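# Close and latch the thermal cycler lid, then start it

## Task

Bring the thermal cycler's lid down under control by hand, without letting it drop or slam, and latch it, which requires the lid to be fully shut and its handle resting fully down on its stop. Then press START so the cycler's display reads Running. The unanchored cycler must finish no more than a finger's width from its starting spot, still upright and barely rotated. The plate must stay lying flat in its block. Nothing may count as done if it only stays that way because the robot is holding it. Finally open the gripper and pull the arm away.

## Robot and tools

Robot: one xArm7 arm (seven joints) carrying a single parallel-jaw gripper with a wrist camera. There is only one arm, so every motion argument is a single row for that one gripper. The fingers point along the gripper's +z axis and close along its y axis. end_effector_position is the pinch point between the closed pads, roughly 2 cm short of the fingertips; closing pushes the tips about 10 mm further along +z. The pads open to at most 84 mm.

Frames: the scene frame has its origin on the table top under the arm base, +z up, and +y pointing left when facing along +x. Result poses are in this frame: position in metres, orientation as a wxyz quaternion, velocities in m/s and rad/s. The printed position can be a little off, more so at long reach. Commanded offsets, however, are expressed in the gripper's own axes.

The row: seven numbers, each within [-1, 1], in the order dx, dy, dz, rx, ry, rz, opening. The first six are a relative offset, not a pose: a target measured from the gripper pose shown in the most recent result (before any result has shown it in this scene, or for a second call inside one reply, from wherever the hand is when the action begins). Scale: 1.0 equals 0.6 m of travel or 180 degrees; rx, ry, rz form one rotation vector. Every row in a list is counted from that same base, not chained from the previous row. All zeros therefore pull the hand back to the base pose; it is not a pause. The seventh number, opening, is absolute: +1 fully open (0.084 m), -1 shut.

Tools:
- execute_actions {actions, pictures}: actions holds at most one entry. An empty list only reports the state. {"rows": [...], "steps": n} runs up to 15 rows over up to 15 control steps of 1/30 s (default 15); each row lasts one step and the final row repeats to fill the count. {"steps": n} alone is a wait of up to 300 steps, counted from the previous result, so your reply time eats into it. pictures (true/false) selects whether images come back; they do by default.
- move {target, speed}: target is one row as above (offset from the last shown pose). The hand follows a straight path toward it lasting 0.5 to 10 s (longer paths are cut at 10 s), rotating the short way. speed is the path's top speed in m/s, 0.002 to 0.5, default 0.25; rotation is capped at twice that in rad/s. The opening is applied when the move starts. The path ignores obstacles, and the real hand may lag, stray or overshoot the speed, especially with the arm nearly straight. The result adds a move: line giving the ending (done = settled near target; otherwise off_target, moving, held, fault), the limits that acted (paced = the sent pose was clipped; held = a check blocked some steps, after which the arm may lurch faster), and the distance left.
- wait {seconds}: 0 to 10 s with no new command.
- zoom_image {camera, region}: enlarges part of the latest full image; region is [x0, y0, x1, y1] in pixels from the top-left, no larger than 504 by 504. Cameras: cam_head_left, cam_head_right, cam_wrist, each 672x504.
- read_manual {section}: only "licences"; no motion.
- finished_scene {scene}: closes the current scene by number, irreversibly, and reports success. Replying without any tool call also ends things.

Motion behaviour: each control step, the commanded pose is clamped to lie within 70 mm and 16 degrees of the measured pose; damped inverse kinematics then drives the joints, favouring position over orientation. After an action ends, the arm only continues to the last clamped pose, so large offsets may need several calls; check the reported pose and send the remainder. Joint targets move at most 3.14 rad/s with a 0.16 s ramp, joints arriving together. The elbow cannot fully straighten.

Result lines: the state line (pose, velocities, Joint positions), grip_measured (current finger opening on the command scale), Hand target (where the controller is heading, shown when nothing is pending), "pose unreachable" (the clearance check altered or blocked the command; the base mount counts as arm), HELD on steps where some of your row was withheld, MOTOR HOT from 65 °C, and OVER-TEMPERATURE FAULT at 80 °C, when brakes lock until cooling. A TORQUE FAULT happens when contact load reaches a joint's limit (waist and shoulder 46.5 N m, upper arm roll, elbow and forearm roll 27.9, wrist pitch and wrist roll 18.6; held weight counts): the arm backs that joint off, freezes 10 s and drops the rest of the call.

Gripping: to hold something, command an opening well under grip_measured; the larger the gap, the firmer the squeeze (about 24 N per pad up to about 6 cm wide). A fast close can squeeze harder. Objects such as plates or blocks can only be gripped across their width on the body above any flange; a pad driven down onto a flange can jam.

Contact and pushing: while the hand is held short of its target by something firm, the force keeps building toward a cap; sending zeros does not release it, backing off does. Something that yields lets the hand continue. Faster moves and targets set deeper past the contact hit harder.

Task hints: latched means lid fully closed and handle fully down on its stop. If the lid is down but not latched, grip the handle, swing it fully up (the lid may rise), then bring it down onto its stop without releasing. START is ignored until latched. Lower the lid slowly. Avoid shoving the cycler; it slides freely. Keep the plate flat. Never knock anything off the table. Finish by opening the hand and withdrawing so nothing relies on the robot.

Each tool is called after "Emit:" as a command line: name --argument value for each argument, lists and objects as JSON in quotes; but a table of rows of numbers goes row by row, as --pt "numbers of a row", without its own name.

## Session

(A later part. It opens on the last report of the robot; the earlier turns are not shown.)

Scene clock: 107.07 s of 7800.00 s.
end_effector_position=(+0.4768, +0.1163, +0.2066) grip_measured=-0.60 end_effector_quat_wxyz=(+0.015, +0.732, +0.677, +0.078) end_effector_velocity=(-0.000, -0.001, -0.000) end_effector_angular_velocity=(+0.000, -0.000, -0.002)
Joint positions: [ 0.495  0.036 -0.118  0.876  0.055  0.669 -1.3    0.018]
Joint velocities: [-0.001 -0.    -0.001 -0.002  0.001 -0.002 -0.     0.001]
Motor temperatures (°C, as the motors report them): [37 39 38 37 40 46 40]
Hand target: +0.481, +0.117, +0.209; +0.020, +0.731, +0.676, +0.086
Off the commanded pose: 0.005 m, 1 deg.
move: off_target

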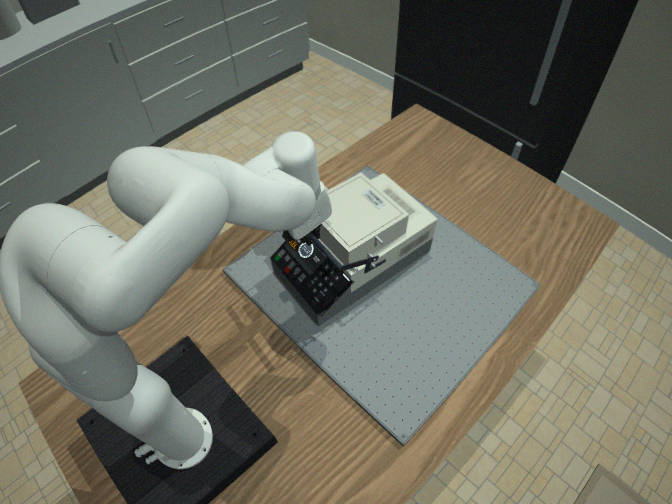

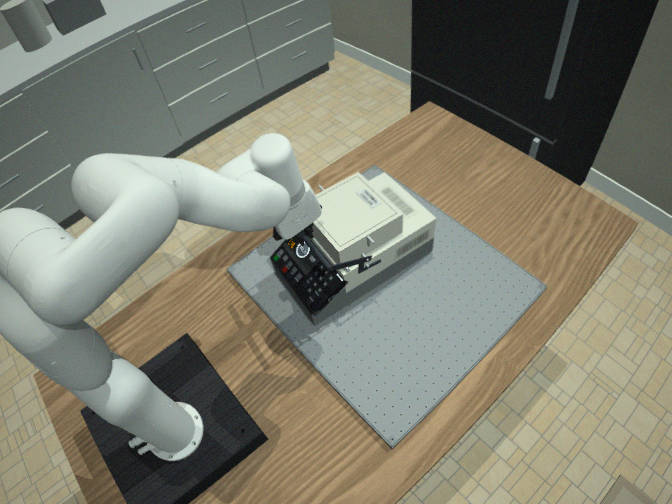

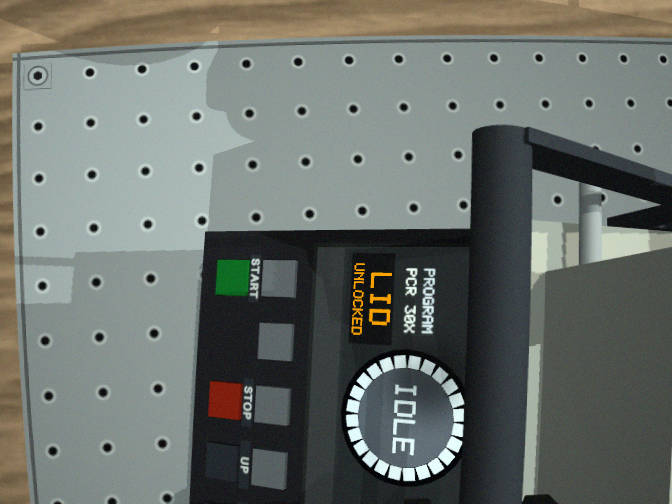

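Emit:
move --target '[0,-0.014,0.028,-0.03,0,0,-1]' --speed 0.02

Scene clock: 110.43 s of 7800.00 s.
end_effector_position=(+0.4676, +0.1170, +0.1870) grip_measured=-0.73 end_effector_quat_wxyz=(+0.047, +0.731, +0.673, +0.104) end_effector_velocity=(-0.000, +0.001, -0.001) end_effector_angular_velocity=(-0.001, -0.004, -0.000)
Joint positions: [ 0.505  0.012 -0.112  0.749 -0.006  0.487 -1.235  0.012]
Joint velocities: [ 0.002  0.    -0.    -0.003 -0.004 -0.007  0.005  0.   ]
Motor temperatures (°C, as the motors report them): [37 39 38 38 40 46 40]
Hand target: +0.471, +0.118, +0.189; +0.050, +0.730, +0.673, +0.110
Off the commanded pose: 0.004 m, 1 deg.
move: off_target

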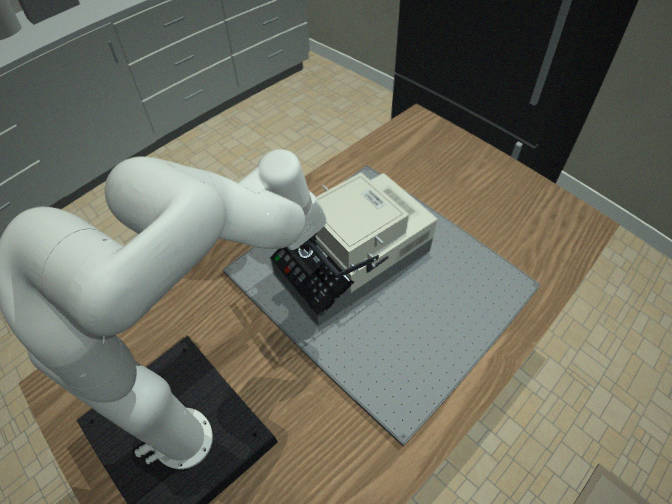

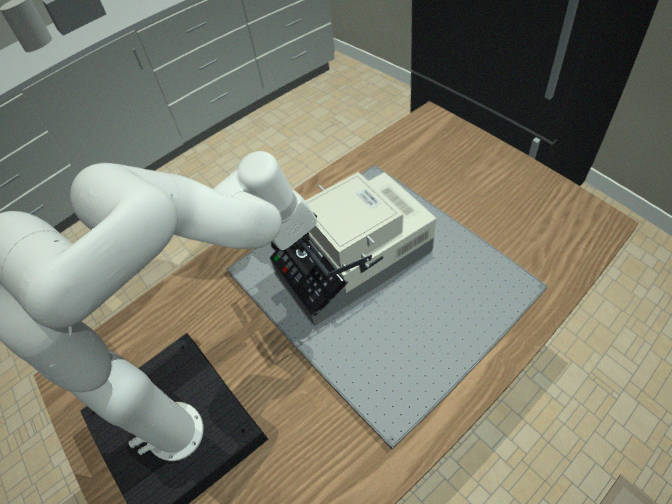

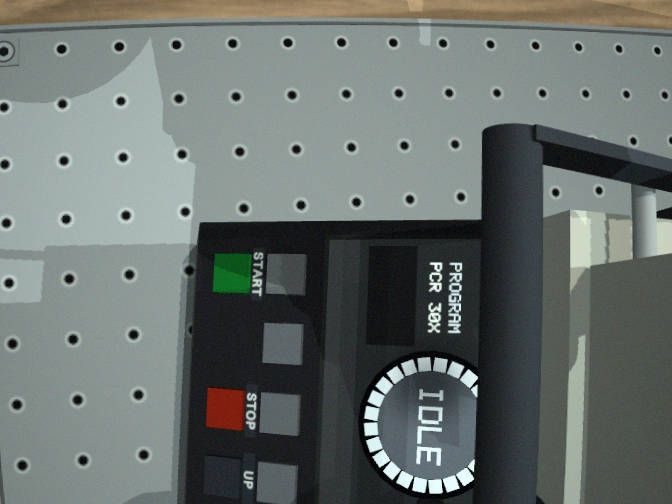

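Emit:
move --target '[0,0,0,0,0,0,-0.45]'

Emit:
move --target '[0,0,-0.06,0,0,0,-0.45]' --speed 0.08

Emit:
move --target '[0.095,-0.075,0,0,0,0,-1]' --speed 0.15

Scene clock: 112.70 s of 7800.00 s.
end_effector_position=(+0.4679, +0.1169, +0.1872) grip_measured=-0.47 end_effector_quat_wxyz=(+0.047, +0.731, +0.673, +0.105) end_effector_velocity=(-0.002, +0.000, -0.001) end_effector_angular_velocity=(-0.001, +0.006, +0.001)
Joint positions: [ 0.506  0.013 -0.113  0.749 -0.006  0.486 -1.235  0.024]
Joint velocities: [ 0.     0.     0.001 -0.002  0.001  0.004  0.    -0.   ]
Motor temperatures (°C, as the motors report them): [37 39 38 39 40 47 40]
Hand target: +0.468, +0.117, +0.187; +0.047, +0.731, +0.673, +0.104
Off the commanded pose: 0.000 m, 0 deg.
move: done

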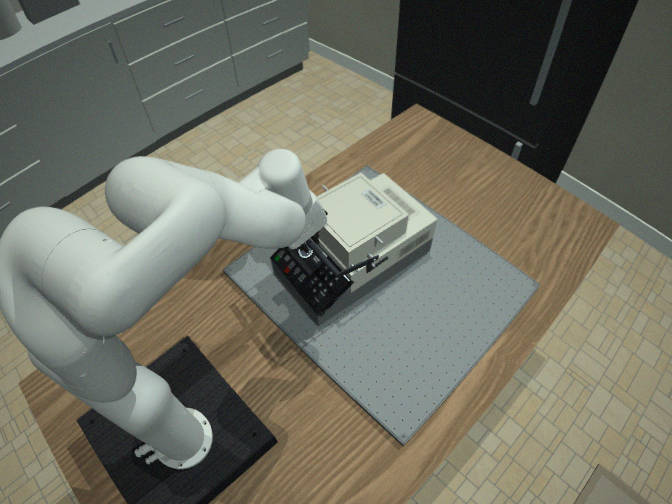

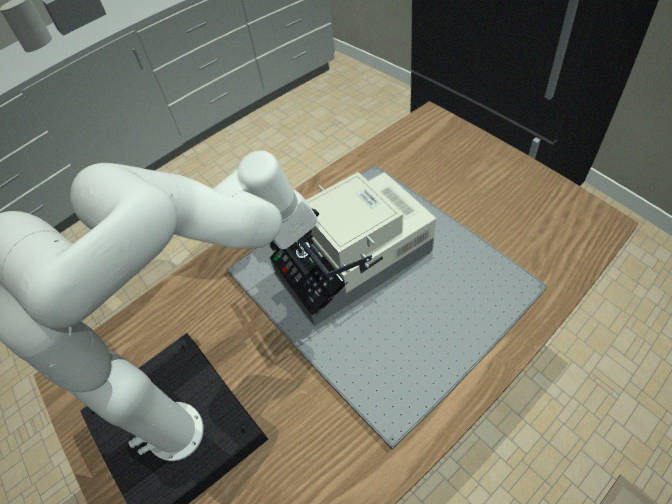

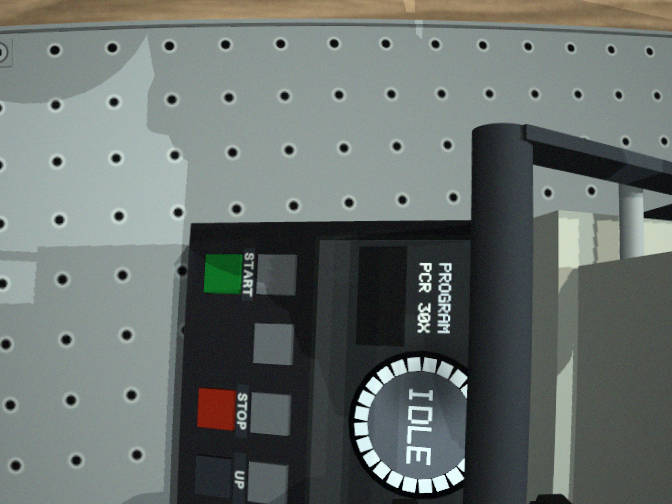

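Scene clock: 113.50 s of 7800.00 s.
end_effector_position=(+0.4600, +0.1145, +0.2218) grip_measured=-0.47 end_effector_quat_wxyz=(+0.047, +0.731, +0.673, +0.104) end_effector_velocity=(-0.000, -0.000, +0.003) end_effector_angular_velocity=(-0.001, +0.000, +0.001)
Joint positions: [ 0.506 -0.083 -0.112  0.757 -0.024  0.59  -1.221  0.024]
Joint velocities: [-0.    -0.006  0.     0.002 -0.003  0.009  0.001 -0.   ]
Motor temperatures (°C, as the motors report them): [37 39 38 39 40 47 40]
Hand target: +0.460, +0.114, +0.222; +0.047, +0.731, +0.673, +0.105
Off the commanded pose: 0.000 m, 0 deg.
move: done

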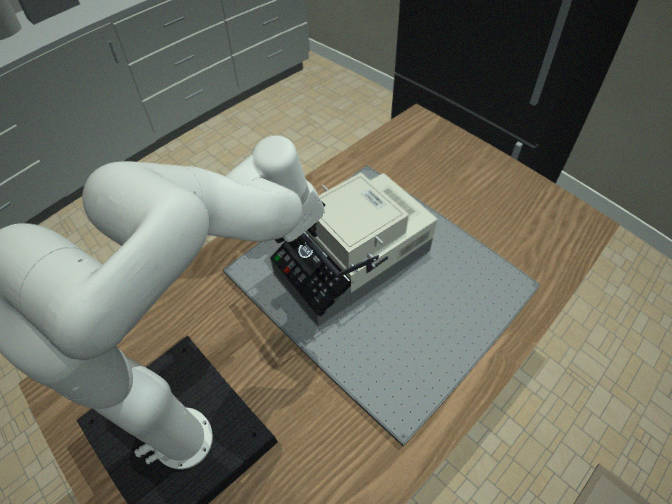

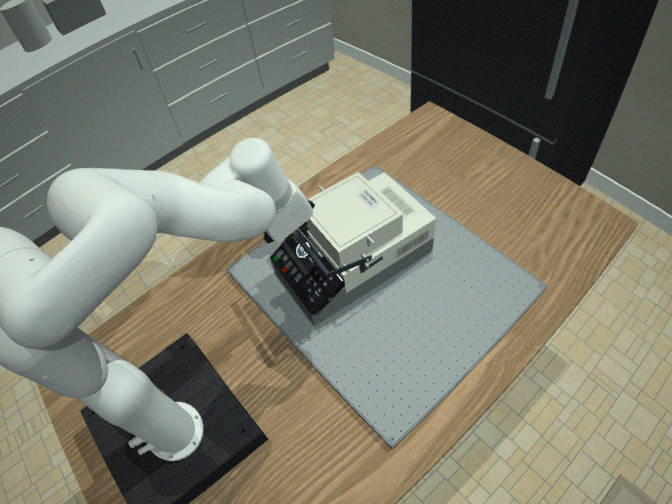

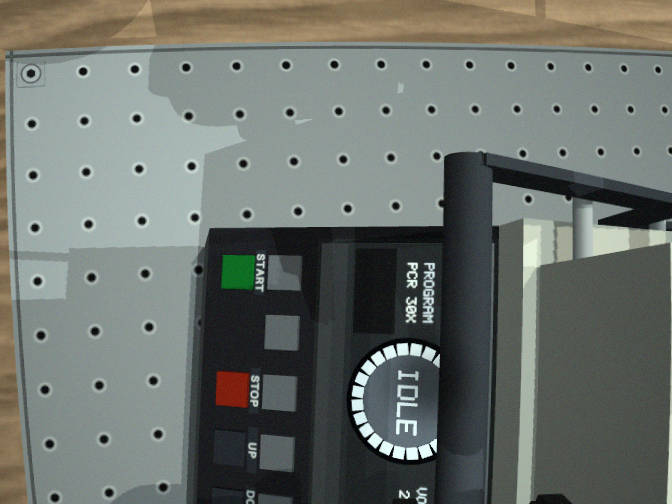

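Scene clock: 114.40 s of 7800.00 s.
end_effector_position=(+0.4206, +0.1748, +0.2175) grip_measured=-1.00 end_effector_quat_wxyz=(+0.047, +0.731, +0.673, +0.104) end_effector_velocity=(-0.002, +0.003, -0.000) end_effector_angular_velocity=(-0.001, -0.001, +0.001)
Joint positions: [ 0.568 -0.127 -0.011  0.691 -0.083  0.574 -1.012  0.   ]
Joint velocities: [ 0.004 -0.001  0.006 -0.003 -0.005 -0.002  0.012  0.   ]
Motor temperatures (°C, as the motors report them): [37 39 38 39 40 46 40]
Hand target: +0.420, +0.175, +0.217; +0.047, +0.731, +0.673, +0.104
Off the commanded pose: 0.000 m, 0 deg.
move: done

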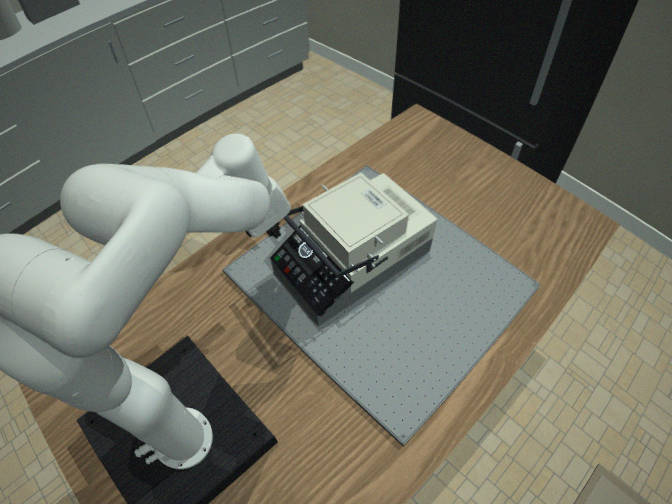

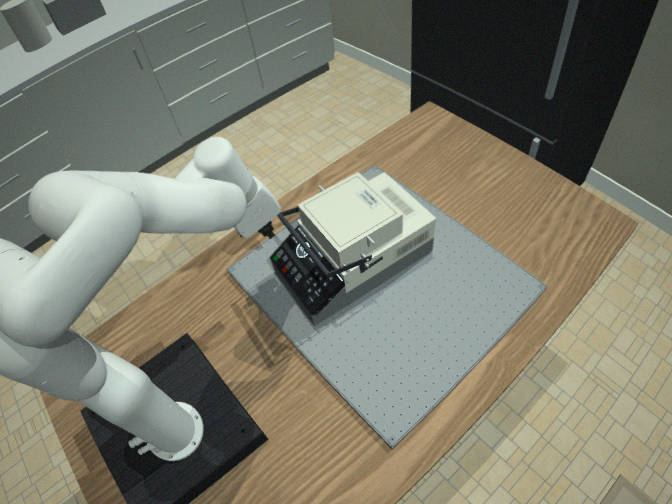

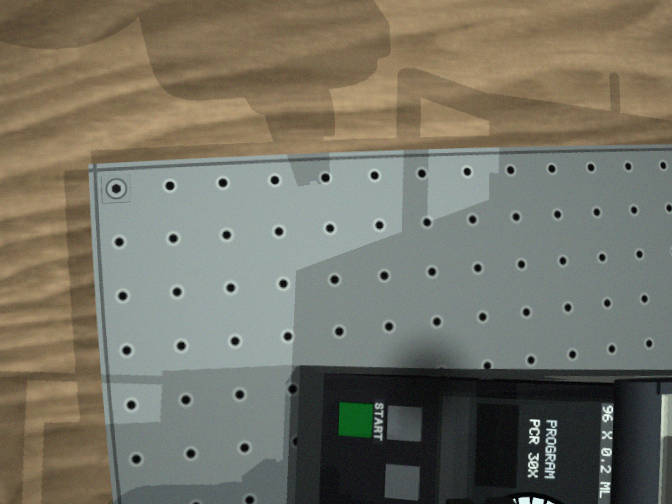

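Emit:
move --target '[0.012,-0.046,0,-0.03,0,0,-1]' --speed 0.1

Emit:
move --target '[0,-0.017,0.18,0,0,0,-1]' --speed 0.07

Emit:
move --target '[0,-0.003,0.03,0,0,0,-1]' --speed 0.012

Scene clock: 116.93 s of 7800.00 s.
end_effector_position=(+0.3946, +0.1844, +0.2126) grip_measured=-1.00 end_effector_quat_wxyz=(+0.081, +0.728, +0.667, +0.136) end_effector_velocity=(-0.002, -0.000, -0.001) end_effector_angular_velocity=(-0.004, -0.006, -0.004)
Joint positions: [ 0.557 -0.213  0.054  0.55  -0.217  0.449 -0.835  0.   ]
Joint velocities: [-0.005 -0.004  0.008 -0.009 -0.018 -0.008  0.022  0.   ]
Motor temperatures (°C, as the motors report them): [37 39 38 38 40 46 40]
Hand target: +0.394, +0.184, +0.212; +0.081, +0.728, +0.667, +0.136
Off the commanded pose: 0.000 m, 0 deg.
move: done

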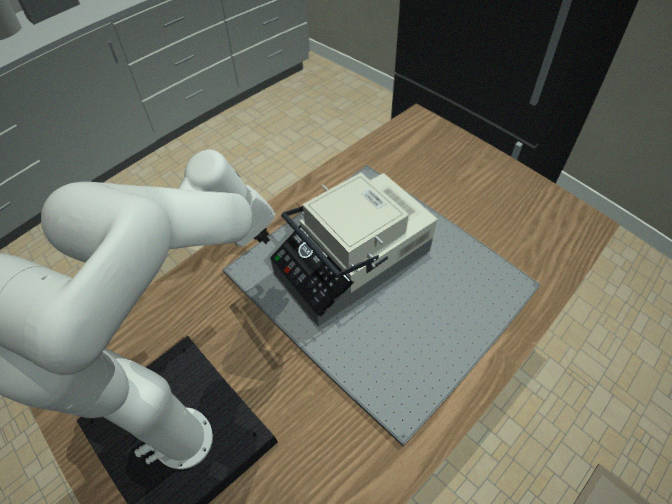

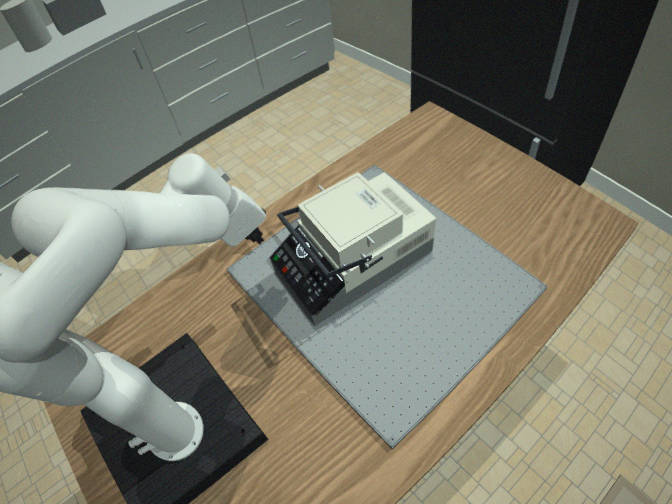

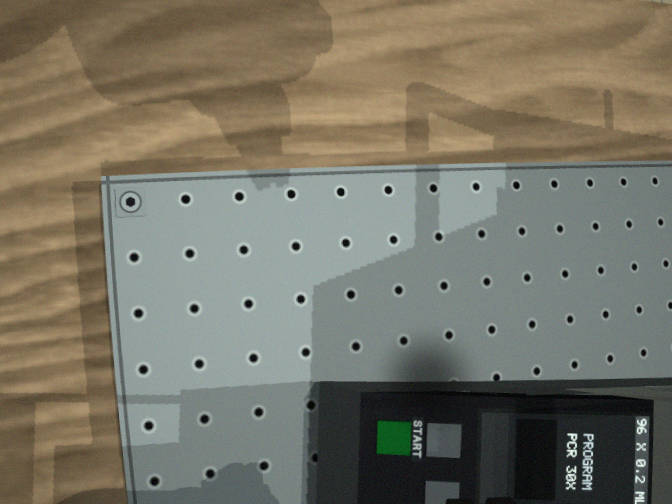

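Scene clock: 118.87 s of 7800.00 s.
end_effector_position=(+0.4179, +0.1920, +0.1070) grip_measured=-1.00 end_effector_quat_wxyz=(+0.080, +0.728, +0.667, +0.136) end_effector_velocity=(+0.001, -0.000, -0.002) end_effector_angular_velocity=(-0.001, -0.005, -0.002)
Joint positions: [ 0.533  0.167 -0.01   0.607 -0.602  0.132 -0.519  0.   ]
Joint velocities: [ 0.014  0.007 -0.018  0.003 -0.031 -0.007  0.029  0.   ]
Motor temperatures (°C, as the motors report them): [37 39 38 38 40 46 40]
Hand target: +0.418, +0.192, +0.107; +0.081, +0.728, +0.667, +0.136
Off the commanded pose: 0.000 m, 0 deg.
move: done

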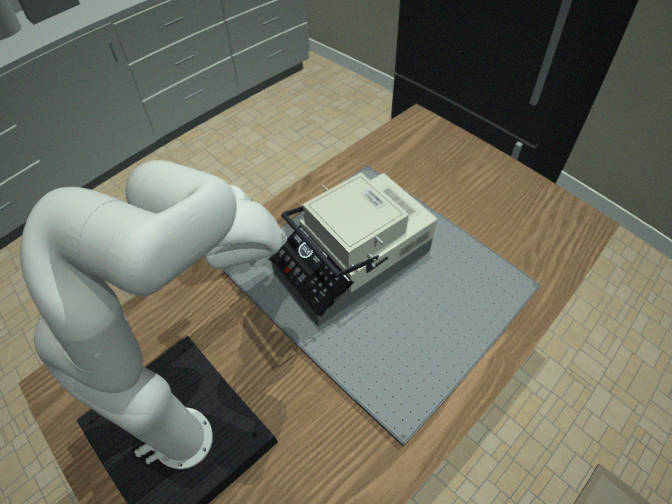

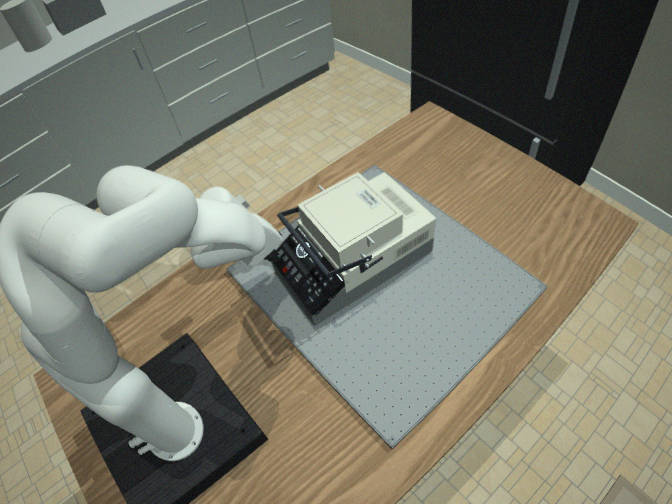

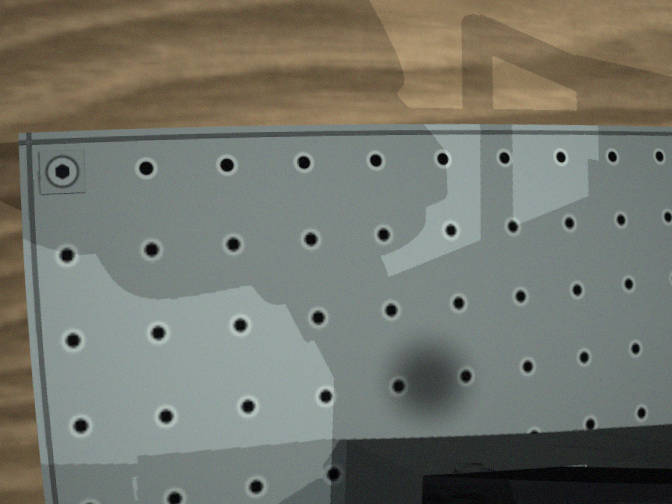

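Scene clock: 120.60 s of 7800.00 s.
end_effector_position=(+0.4222, +0.1943, +0.0992) grip_measured=-1.00 end_effector_quat_wxyz=(+0.083, +0.727, +0.666, +0.144) end_effector_velocity=(+0.000, -0.000, +0.001) end_effector_angular_velocity=(+0.005, -0.005, -0.000)
Joint positions: [ 0.571  0.206 -0.064  0.624 -0.69   0.089 -0.439  0.   ]
Joint velocities: [ 0.006 -0.001 -0.01  -0.003 -0.009 -0.01   0.008  0.   ]
Motor temperatures (°C, as the motors report them): [37 39 38 38 40 46 40]
Hand target: +0.421, +0.193, +0.090; +0.080, +0.728, +0.667, +0.136
Off the commanded pose: 0.010 m, 1 deg.
move: off_target

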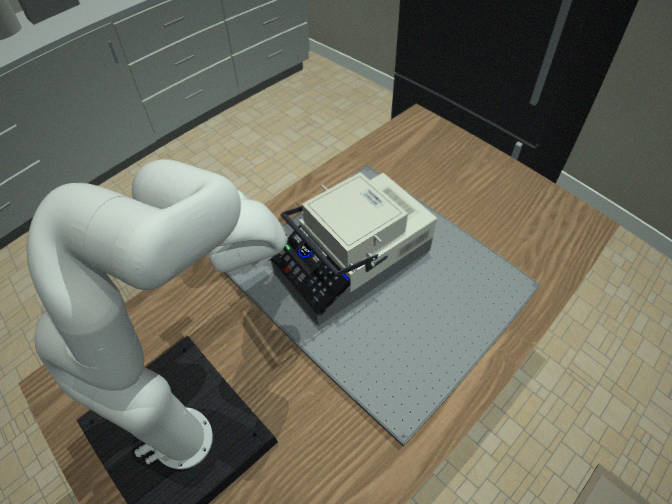

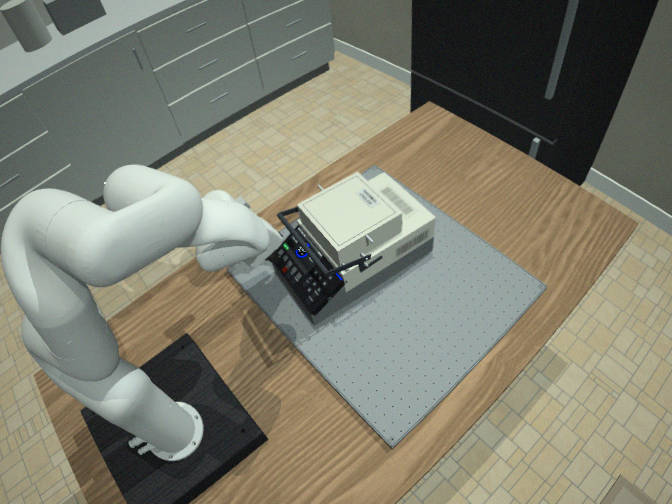

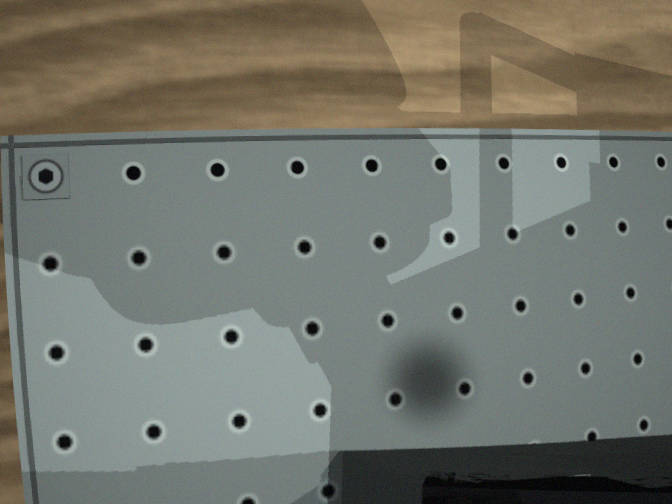

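Started. Retreating and checking the cycler's position.

Emit:
move --target '[0,0,-0.08,0,0,0,-1]' --speed 0.05

Emit:
move --target '[0,-0.05,-0.25,0.06,0,0,-1]' --speed 0.15

Emit:
zoom_image --camera "cam_head_left" --region '[220,160,460,340]'

Scene clock: 122.97 s of 7800.00 s.
end_effector_position=(+0.4069, +0.1909, +0.1443) grip_measured=-1.00 end_effector_quat_wxyz=(+0.083, +0.727, +0.666, +0.144) end_effector_velocity=(-0.001, -0.001, +0.001) end_effector_angular_velocity=(-0.000, +0.003, +0.002)
Joint positions: [ 0.535  0.017  0.027  0.547 -0.449  0.204 -0.641  0.   ]
Joint velocities: [ 0.    -0.007  0.002 -0.003  0.018  0.006 -0.017  0.   ]
Motor temperatures (°C, as the motors report them): [37 39 38 39 40 46 40]
Hand target: +0.407, +0.191, +0.145; +0.083, +0.727, +0.666, +0.144
Off the commanded pose: 0.000 m, 0 deg.
move: done

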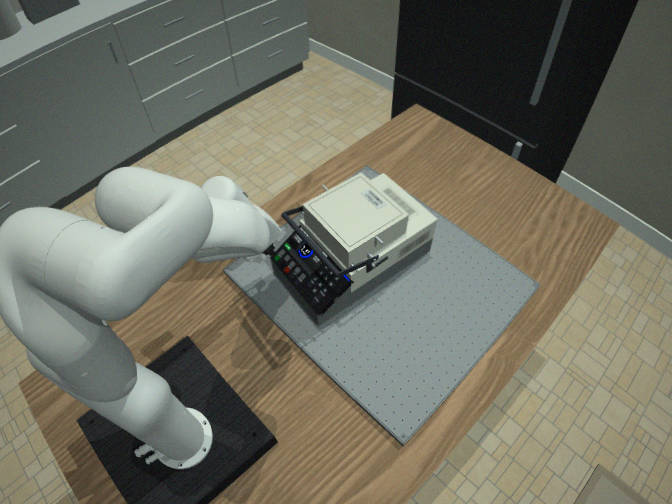

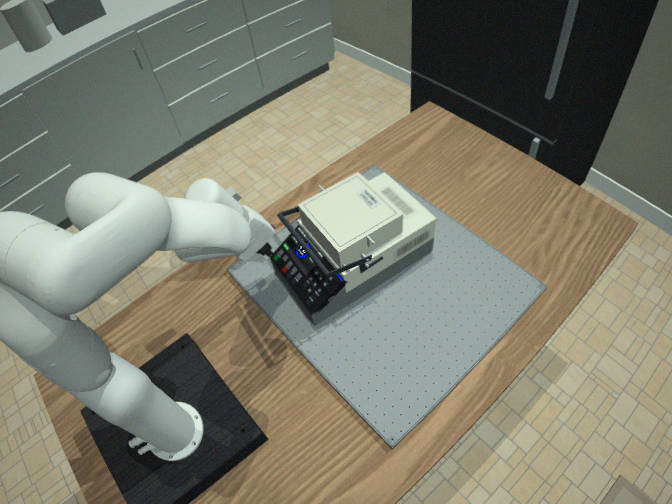

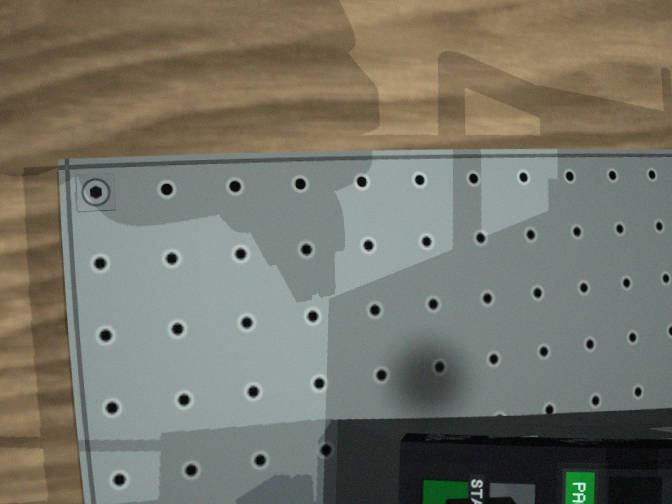

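Scene clock: 124.47 s of 7800.00 s.
end_effector_position=(+0.3305, +0.1836, +0.2764) grip_measured=-1.00 end_effector_quat_wxyz=(+0.014, +0.731, +0.677, +0.081) end_effector_velocity=(-0.000, +0.000, +0.003) end_effector_angular_velocity=(+0.000, +0.000, +0.002)
Joint positions: [ 0.647 -0.452  0.023  0.603 -0.008  0.876 -0.964  0.   ]
Joint velocities: [ 0.001 -0.005  0.001  0.006  0.001  0.01  -0.001  0.   ]
Motor temperatures (°C, as the motors report them): [37 39 38 38 40 46 40]
Hand target: +0.330, +0.184, +0.277; +0.014, +0.731, +0.677, +0.081
Off the commanded pose: 0.001 m, 0 deg.
move: done

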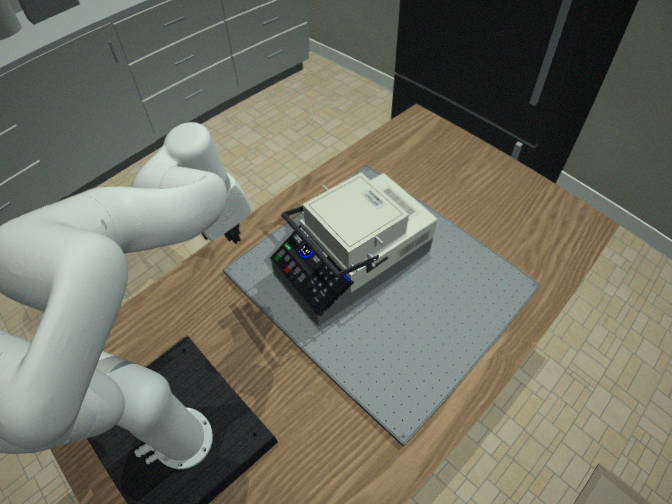

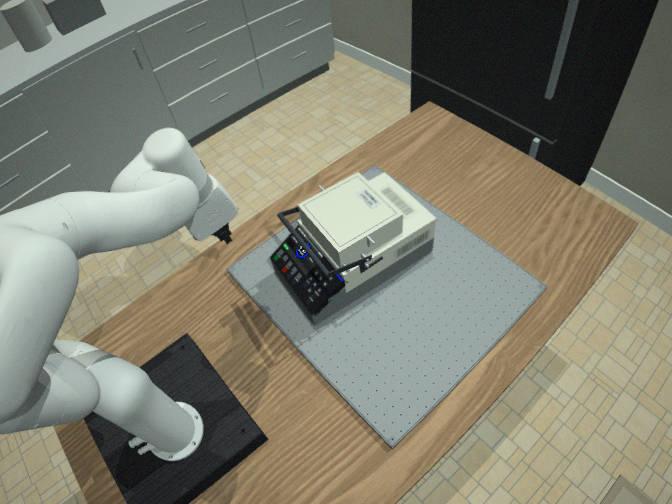

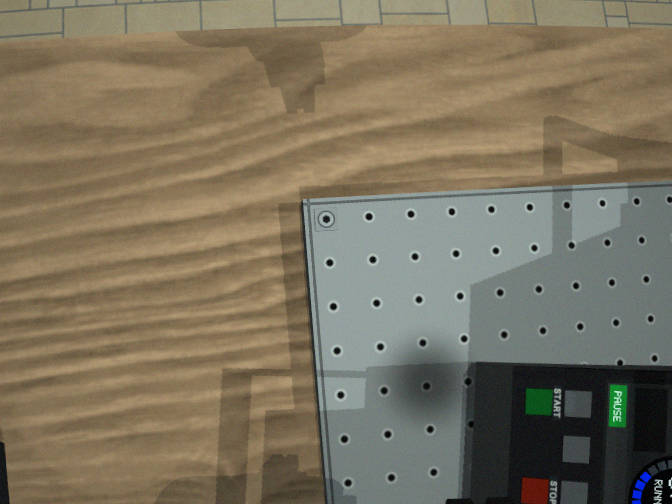

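Region (220, 160, 460, 340) of cam_head_left's 672x504 image, scaled by 2.100, with more detail than that image has; it fills the top 378 rows of this view, and the rest is white.

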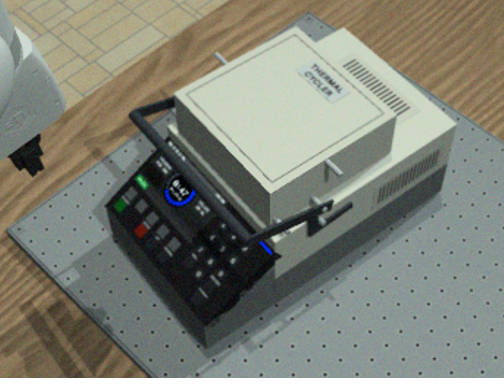

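Emit:
move --target '[0.135,0.137,0.29,0.03,-0.2,0,-1]' --speed 0.2

Scene clock: 128.77 s of 7800.00 s.
end_effector_position=(+0.4405, +0.2722, +0.1225) grip_measured=-1.00 end_effector_quat_wxyz=(+0.186, +0.721, +0.643, -0.181) end_effector_velocity=(-0.001, +0.001, -0.004) end_effector_angular_velocity=(-0.010, +0.009, +0.001)
Joint positions: [ 0.766  0.632  0.128  1.505 -0.483  1.301 -0.475  0.   ]
Joint velocities: [ 0.005  0.016 -0.001  0.014  0.     0.012 -0.001  0.   ]
Motor temperatures (°C, as the motors report them): [37 39 38 38 40 46 40]
Hand target: +0.440, +0.272, +0.122; +0.186, +0.720, +0.643, -0.182
Off the commanded pose: 0.001 m, 0 deg.
move: done

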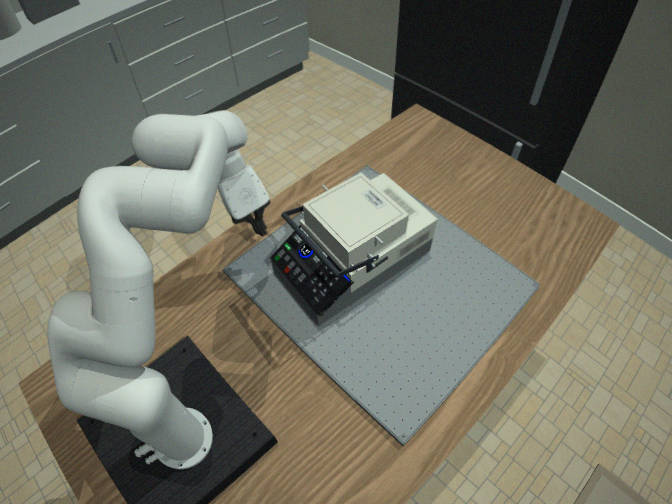

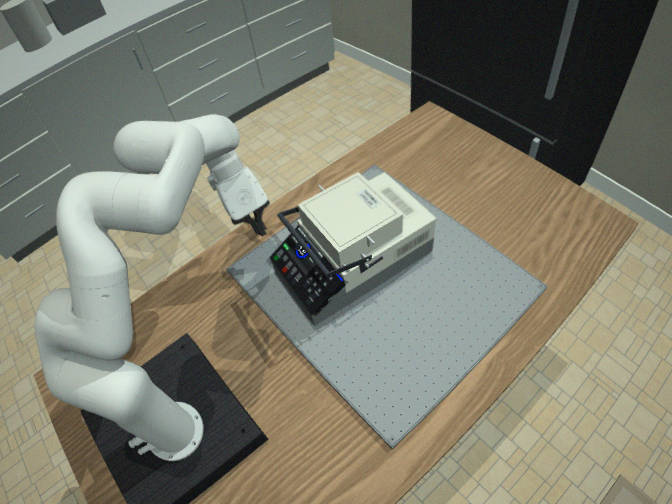

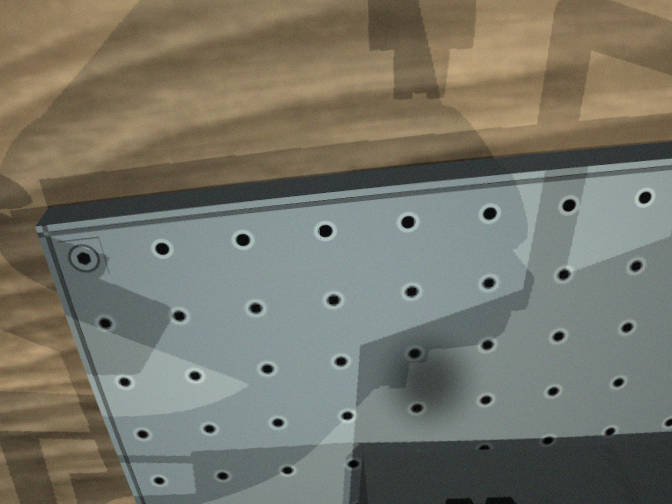

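Emit:
move --target '[-0.003,0.004,0.102,0,0,0,-1]' --speed 0.08

Emit:
move --target '[-0.036,0.003,0.021,0,0,0,-1]' --speed 0.012

Emit:
zoom_image --camera "cam_head_left" --region '[220,160,460,340]'

Scene clock: 131.43 s of 7800.00 s.
end_effector_position=(+0.4417, +0.2401, +0.0712) grip_measured=-1.00 end_effector_quat_wxyz=(+0.186, +0.721, +0.643, -0.181) end_effector_velocity=(-0.000, -0.001, -0.002) end_effector_angular_velocity=(-0.000, -0.000, +0.002)
Joint positions: [ 0.728  0.666  0.102  1.397 -0.524  1.153 -0.453  0.   ]
Joint velocities: [-0.001  0.001 -0.    -0.005 -0.003 -0.006  0.001  0.   ]
Motor temperatures (°C, as the motors report them): [37 39 38 38 40 46 40]
Hand target: +0.442, +0.240, +0.071; +0.186, +0.721, +0.643, -0.181
Off the commanded pose: 0.001 m, 0 deg.
move: done

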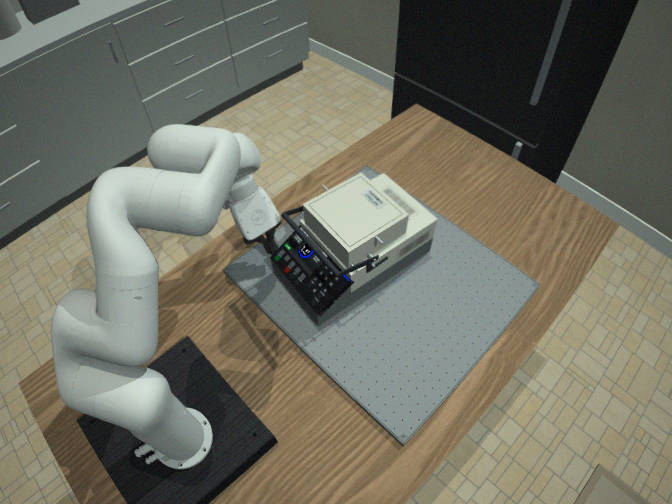

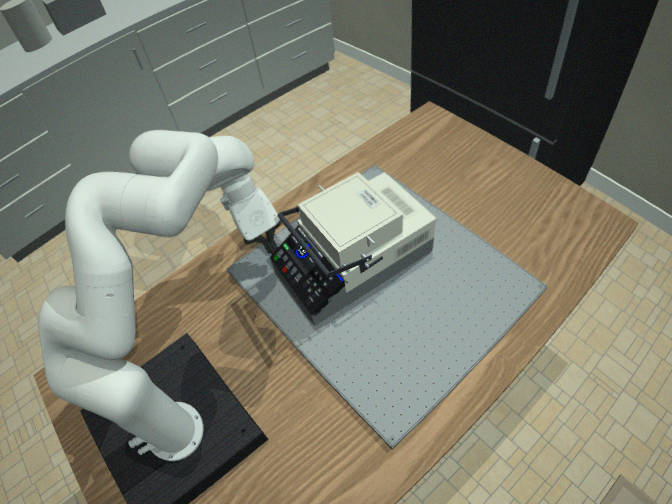

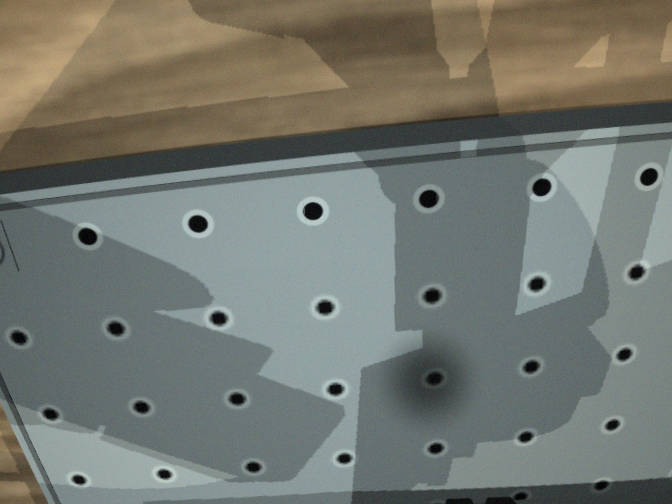

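Scene clock: 133.73 s of 7800.00 s.
end_effector_position=(+0.4406, +0.2158, +0.0712) grip_measured=-1.00 end_effector_quat_wxyz=(+0.186, +0.721, +0.643, -0.180) end_effector_velocity=(+0.000, -0.000, +0.000) end_effector_angular_velocity=(+0.002, -0.001, +0.003)
Joint positions: [ 0.696  0.621  0.094  1.319 -0.541  1.109 -0.465  0.   ]
Joint velocities: [-0.004 -0.002  0.004 -0.003 -0.004 -0.003  0.     0.   ]
Motor temperatures (°C, as the motors report them): [37 39 38 38 40 46 40]
Hand target: +0.441, +0.215, +0.071; +0.186, +0.721, +0.643, -0.180
Off the commanded pose: 0.001 m, 0 deg.
move: done

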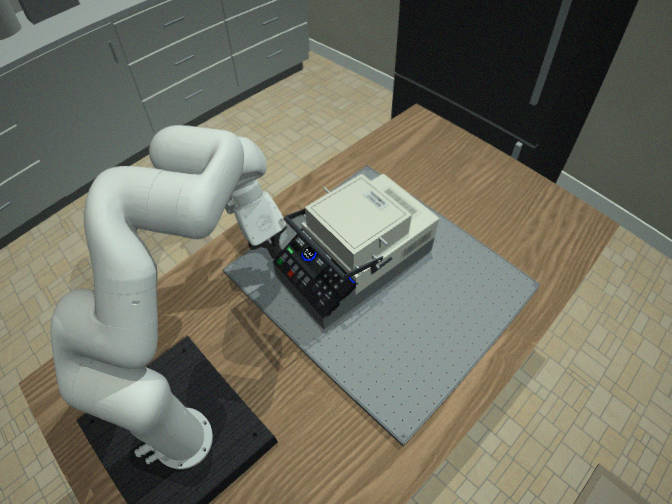

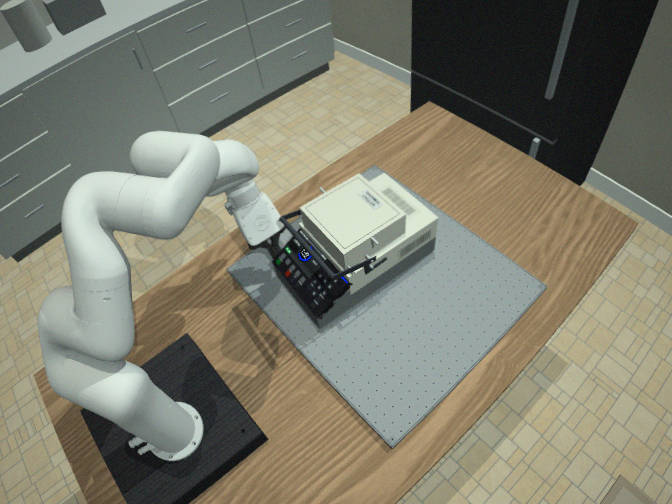

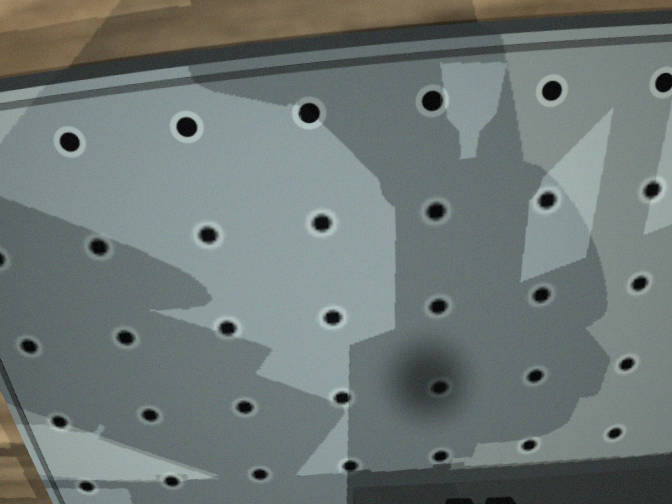

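Region (220, 160, 460, 340) of cam_head_left's 672x504 image, scaled by 2.100, with more detail than that image has; it fills the top 378 rows of this view, and the rest is white.

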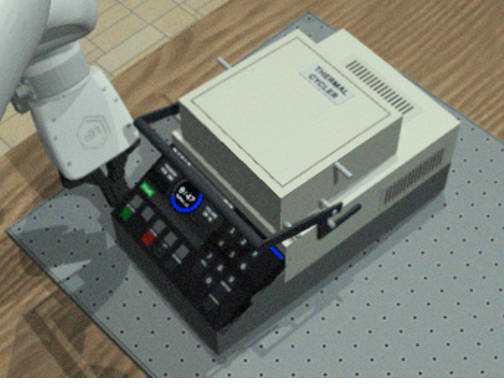

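The cycler is back at about its start position. Retreating.

Emit:
move --target '[0.06,-0.06,-0.22,0,0.05,0,-1]' --speed 0.15

Scene clock: 135.77 s of 7800.00 s.
end_effector_position=(+0.4113, +0.3160, +0.1652) grip_measured=-1.00 end_effector_quat_wxyz=(+0.135, +0.732, +0.656, -0.124) end_effector_velocity=(-0.001, +0.004, +0.004) end_effector_angular_velocity=(+0.006, -0.002, -0.000)
Joint positions: [ 0.758  0.491  0.197  1.424 -0.392  1.24  -0.468  0.   ]
Joint velocities: [ 0.003 -0.003  0.002  0.008  0.005  0.006  0.     0.   ]
Motor temperatures (°C, as the motors report them): [37 39 38 38 40 46 40]
Hand target: +0.411, +0.317, +0.166; +0.135, +0.732, +0.656, -0.123
Off the commanded pose: 0.001 m, 0 deg.
move: done

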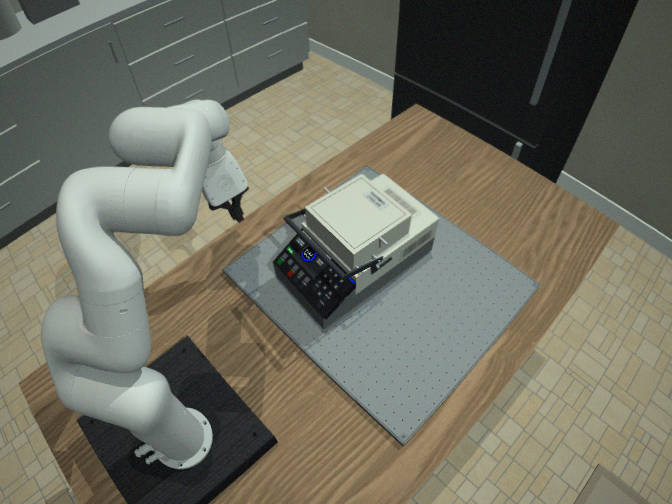

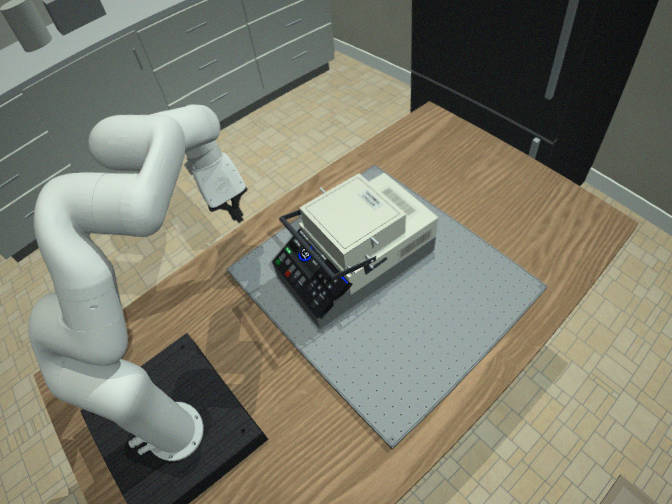

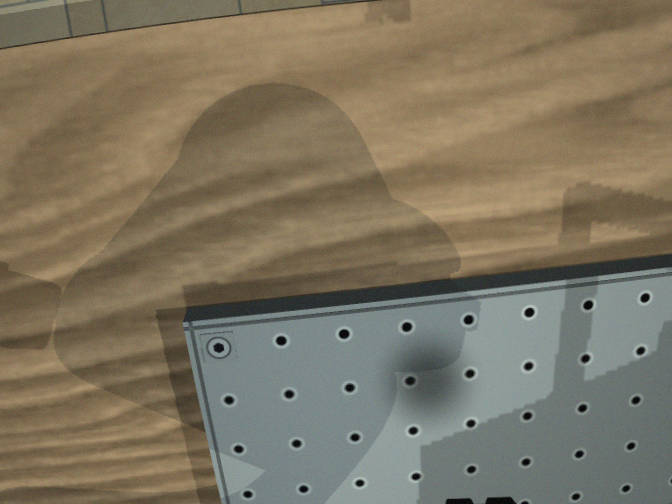

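Emit:
finished_scene --scene 2

The scene is finished: the task was done.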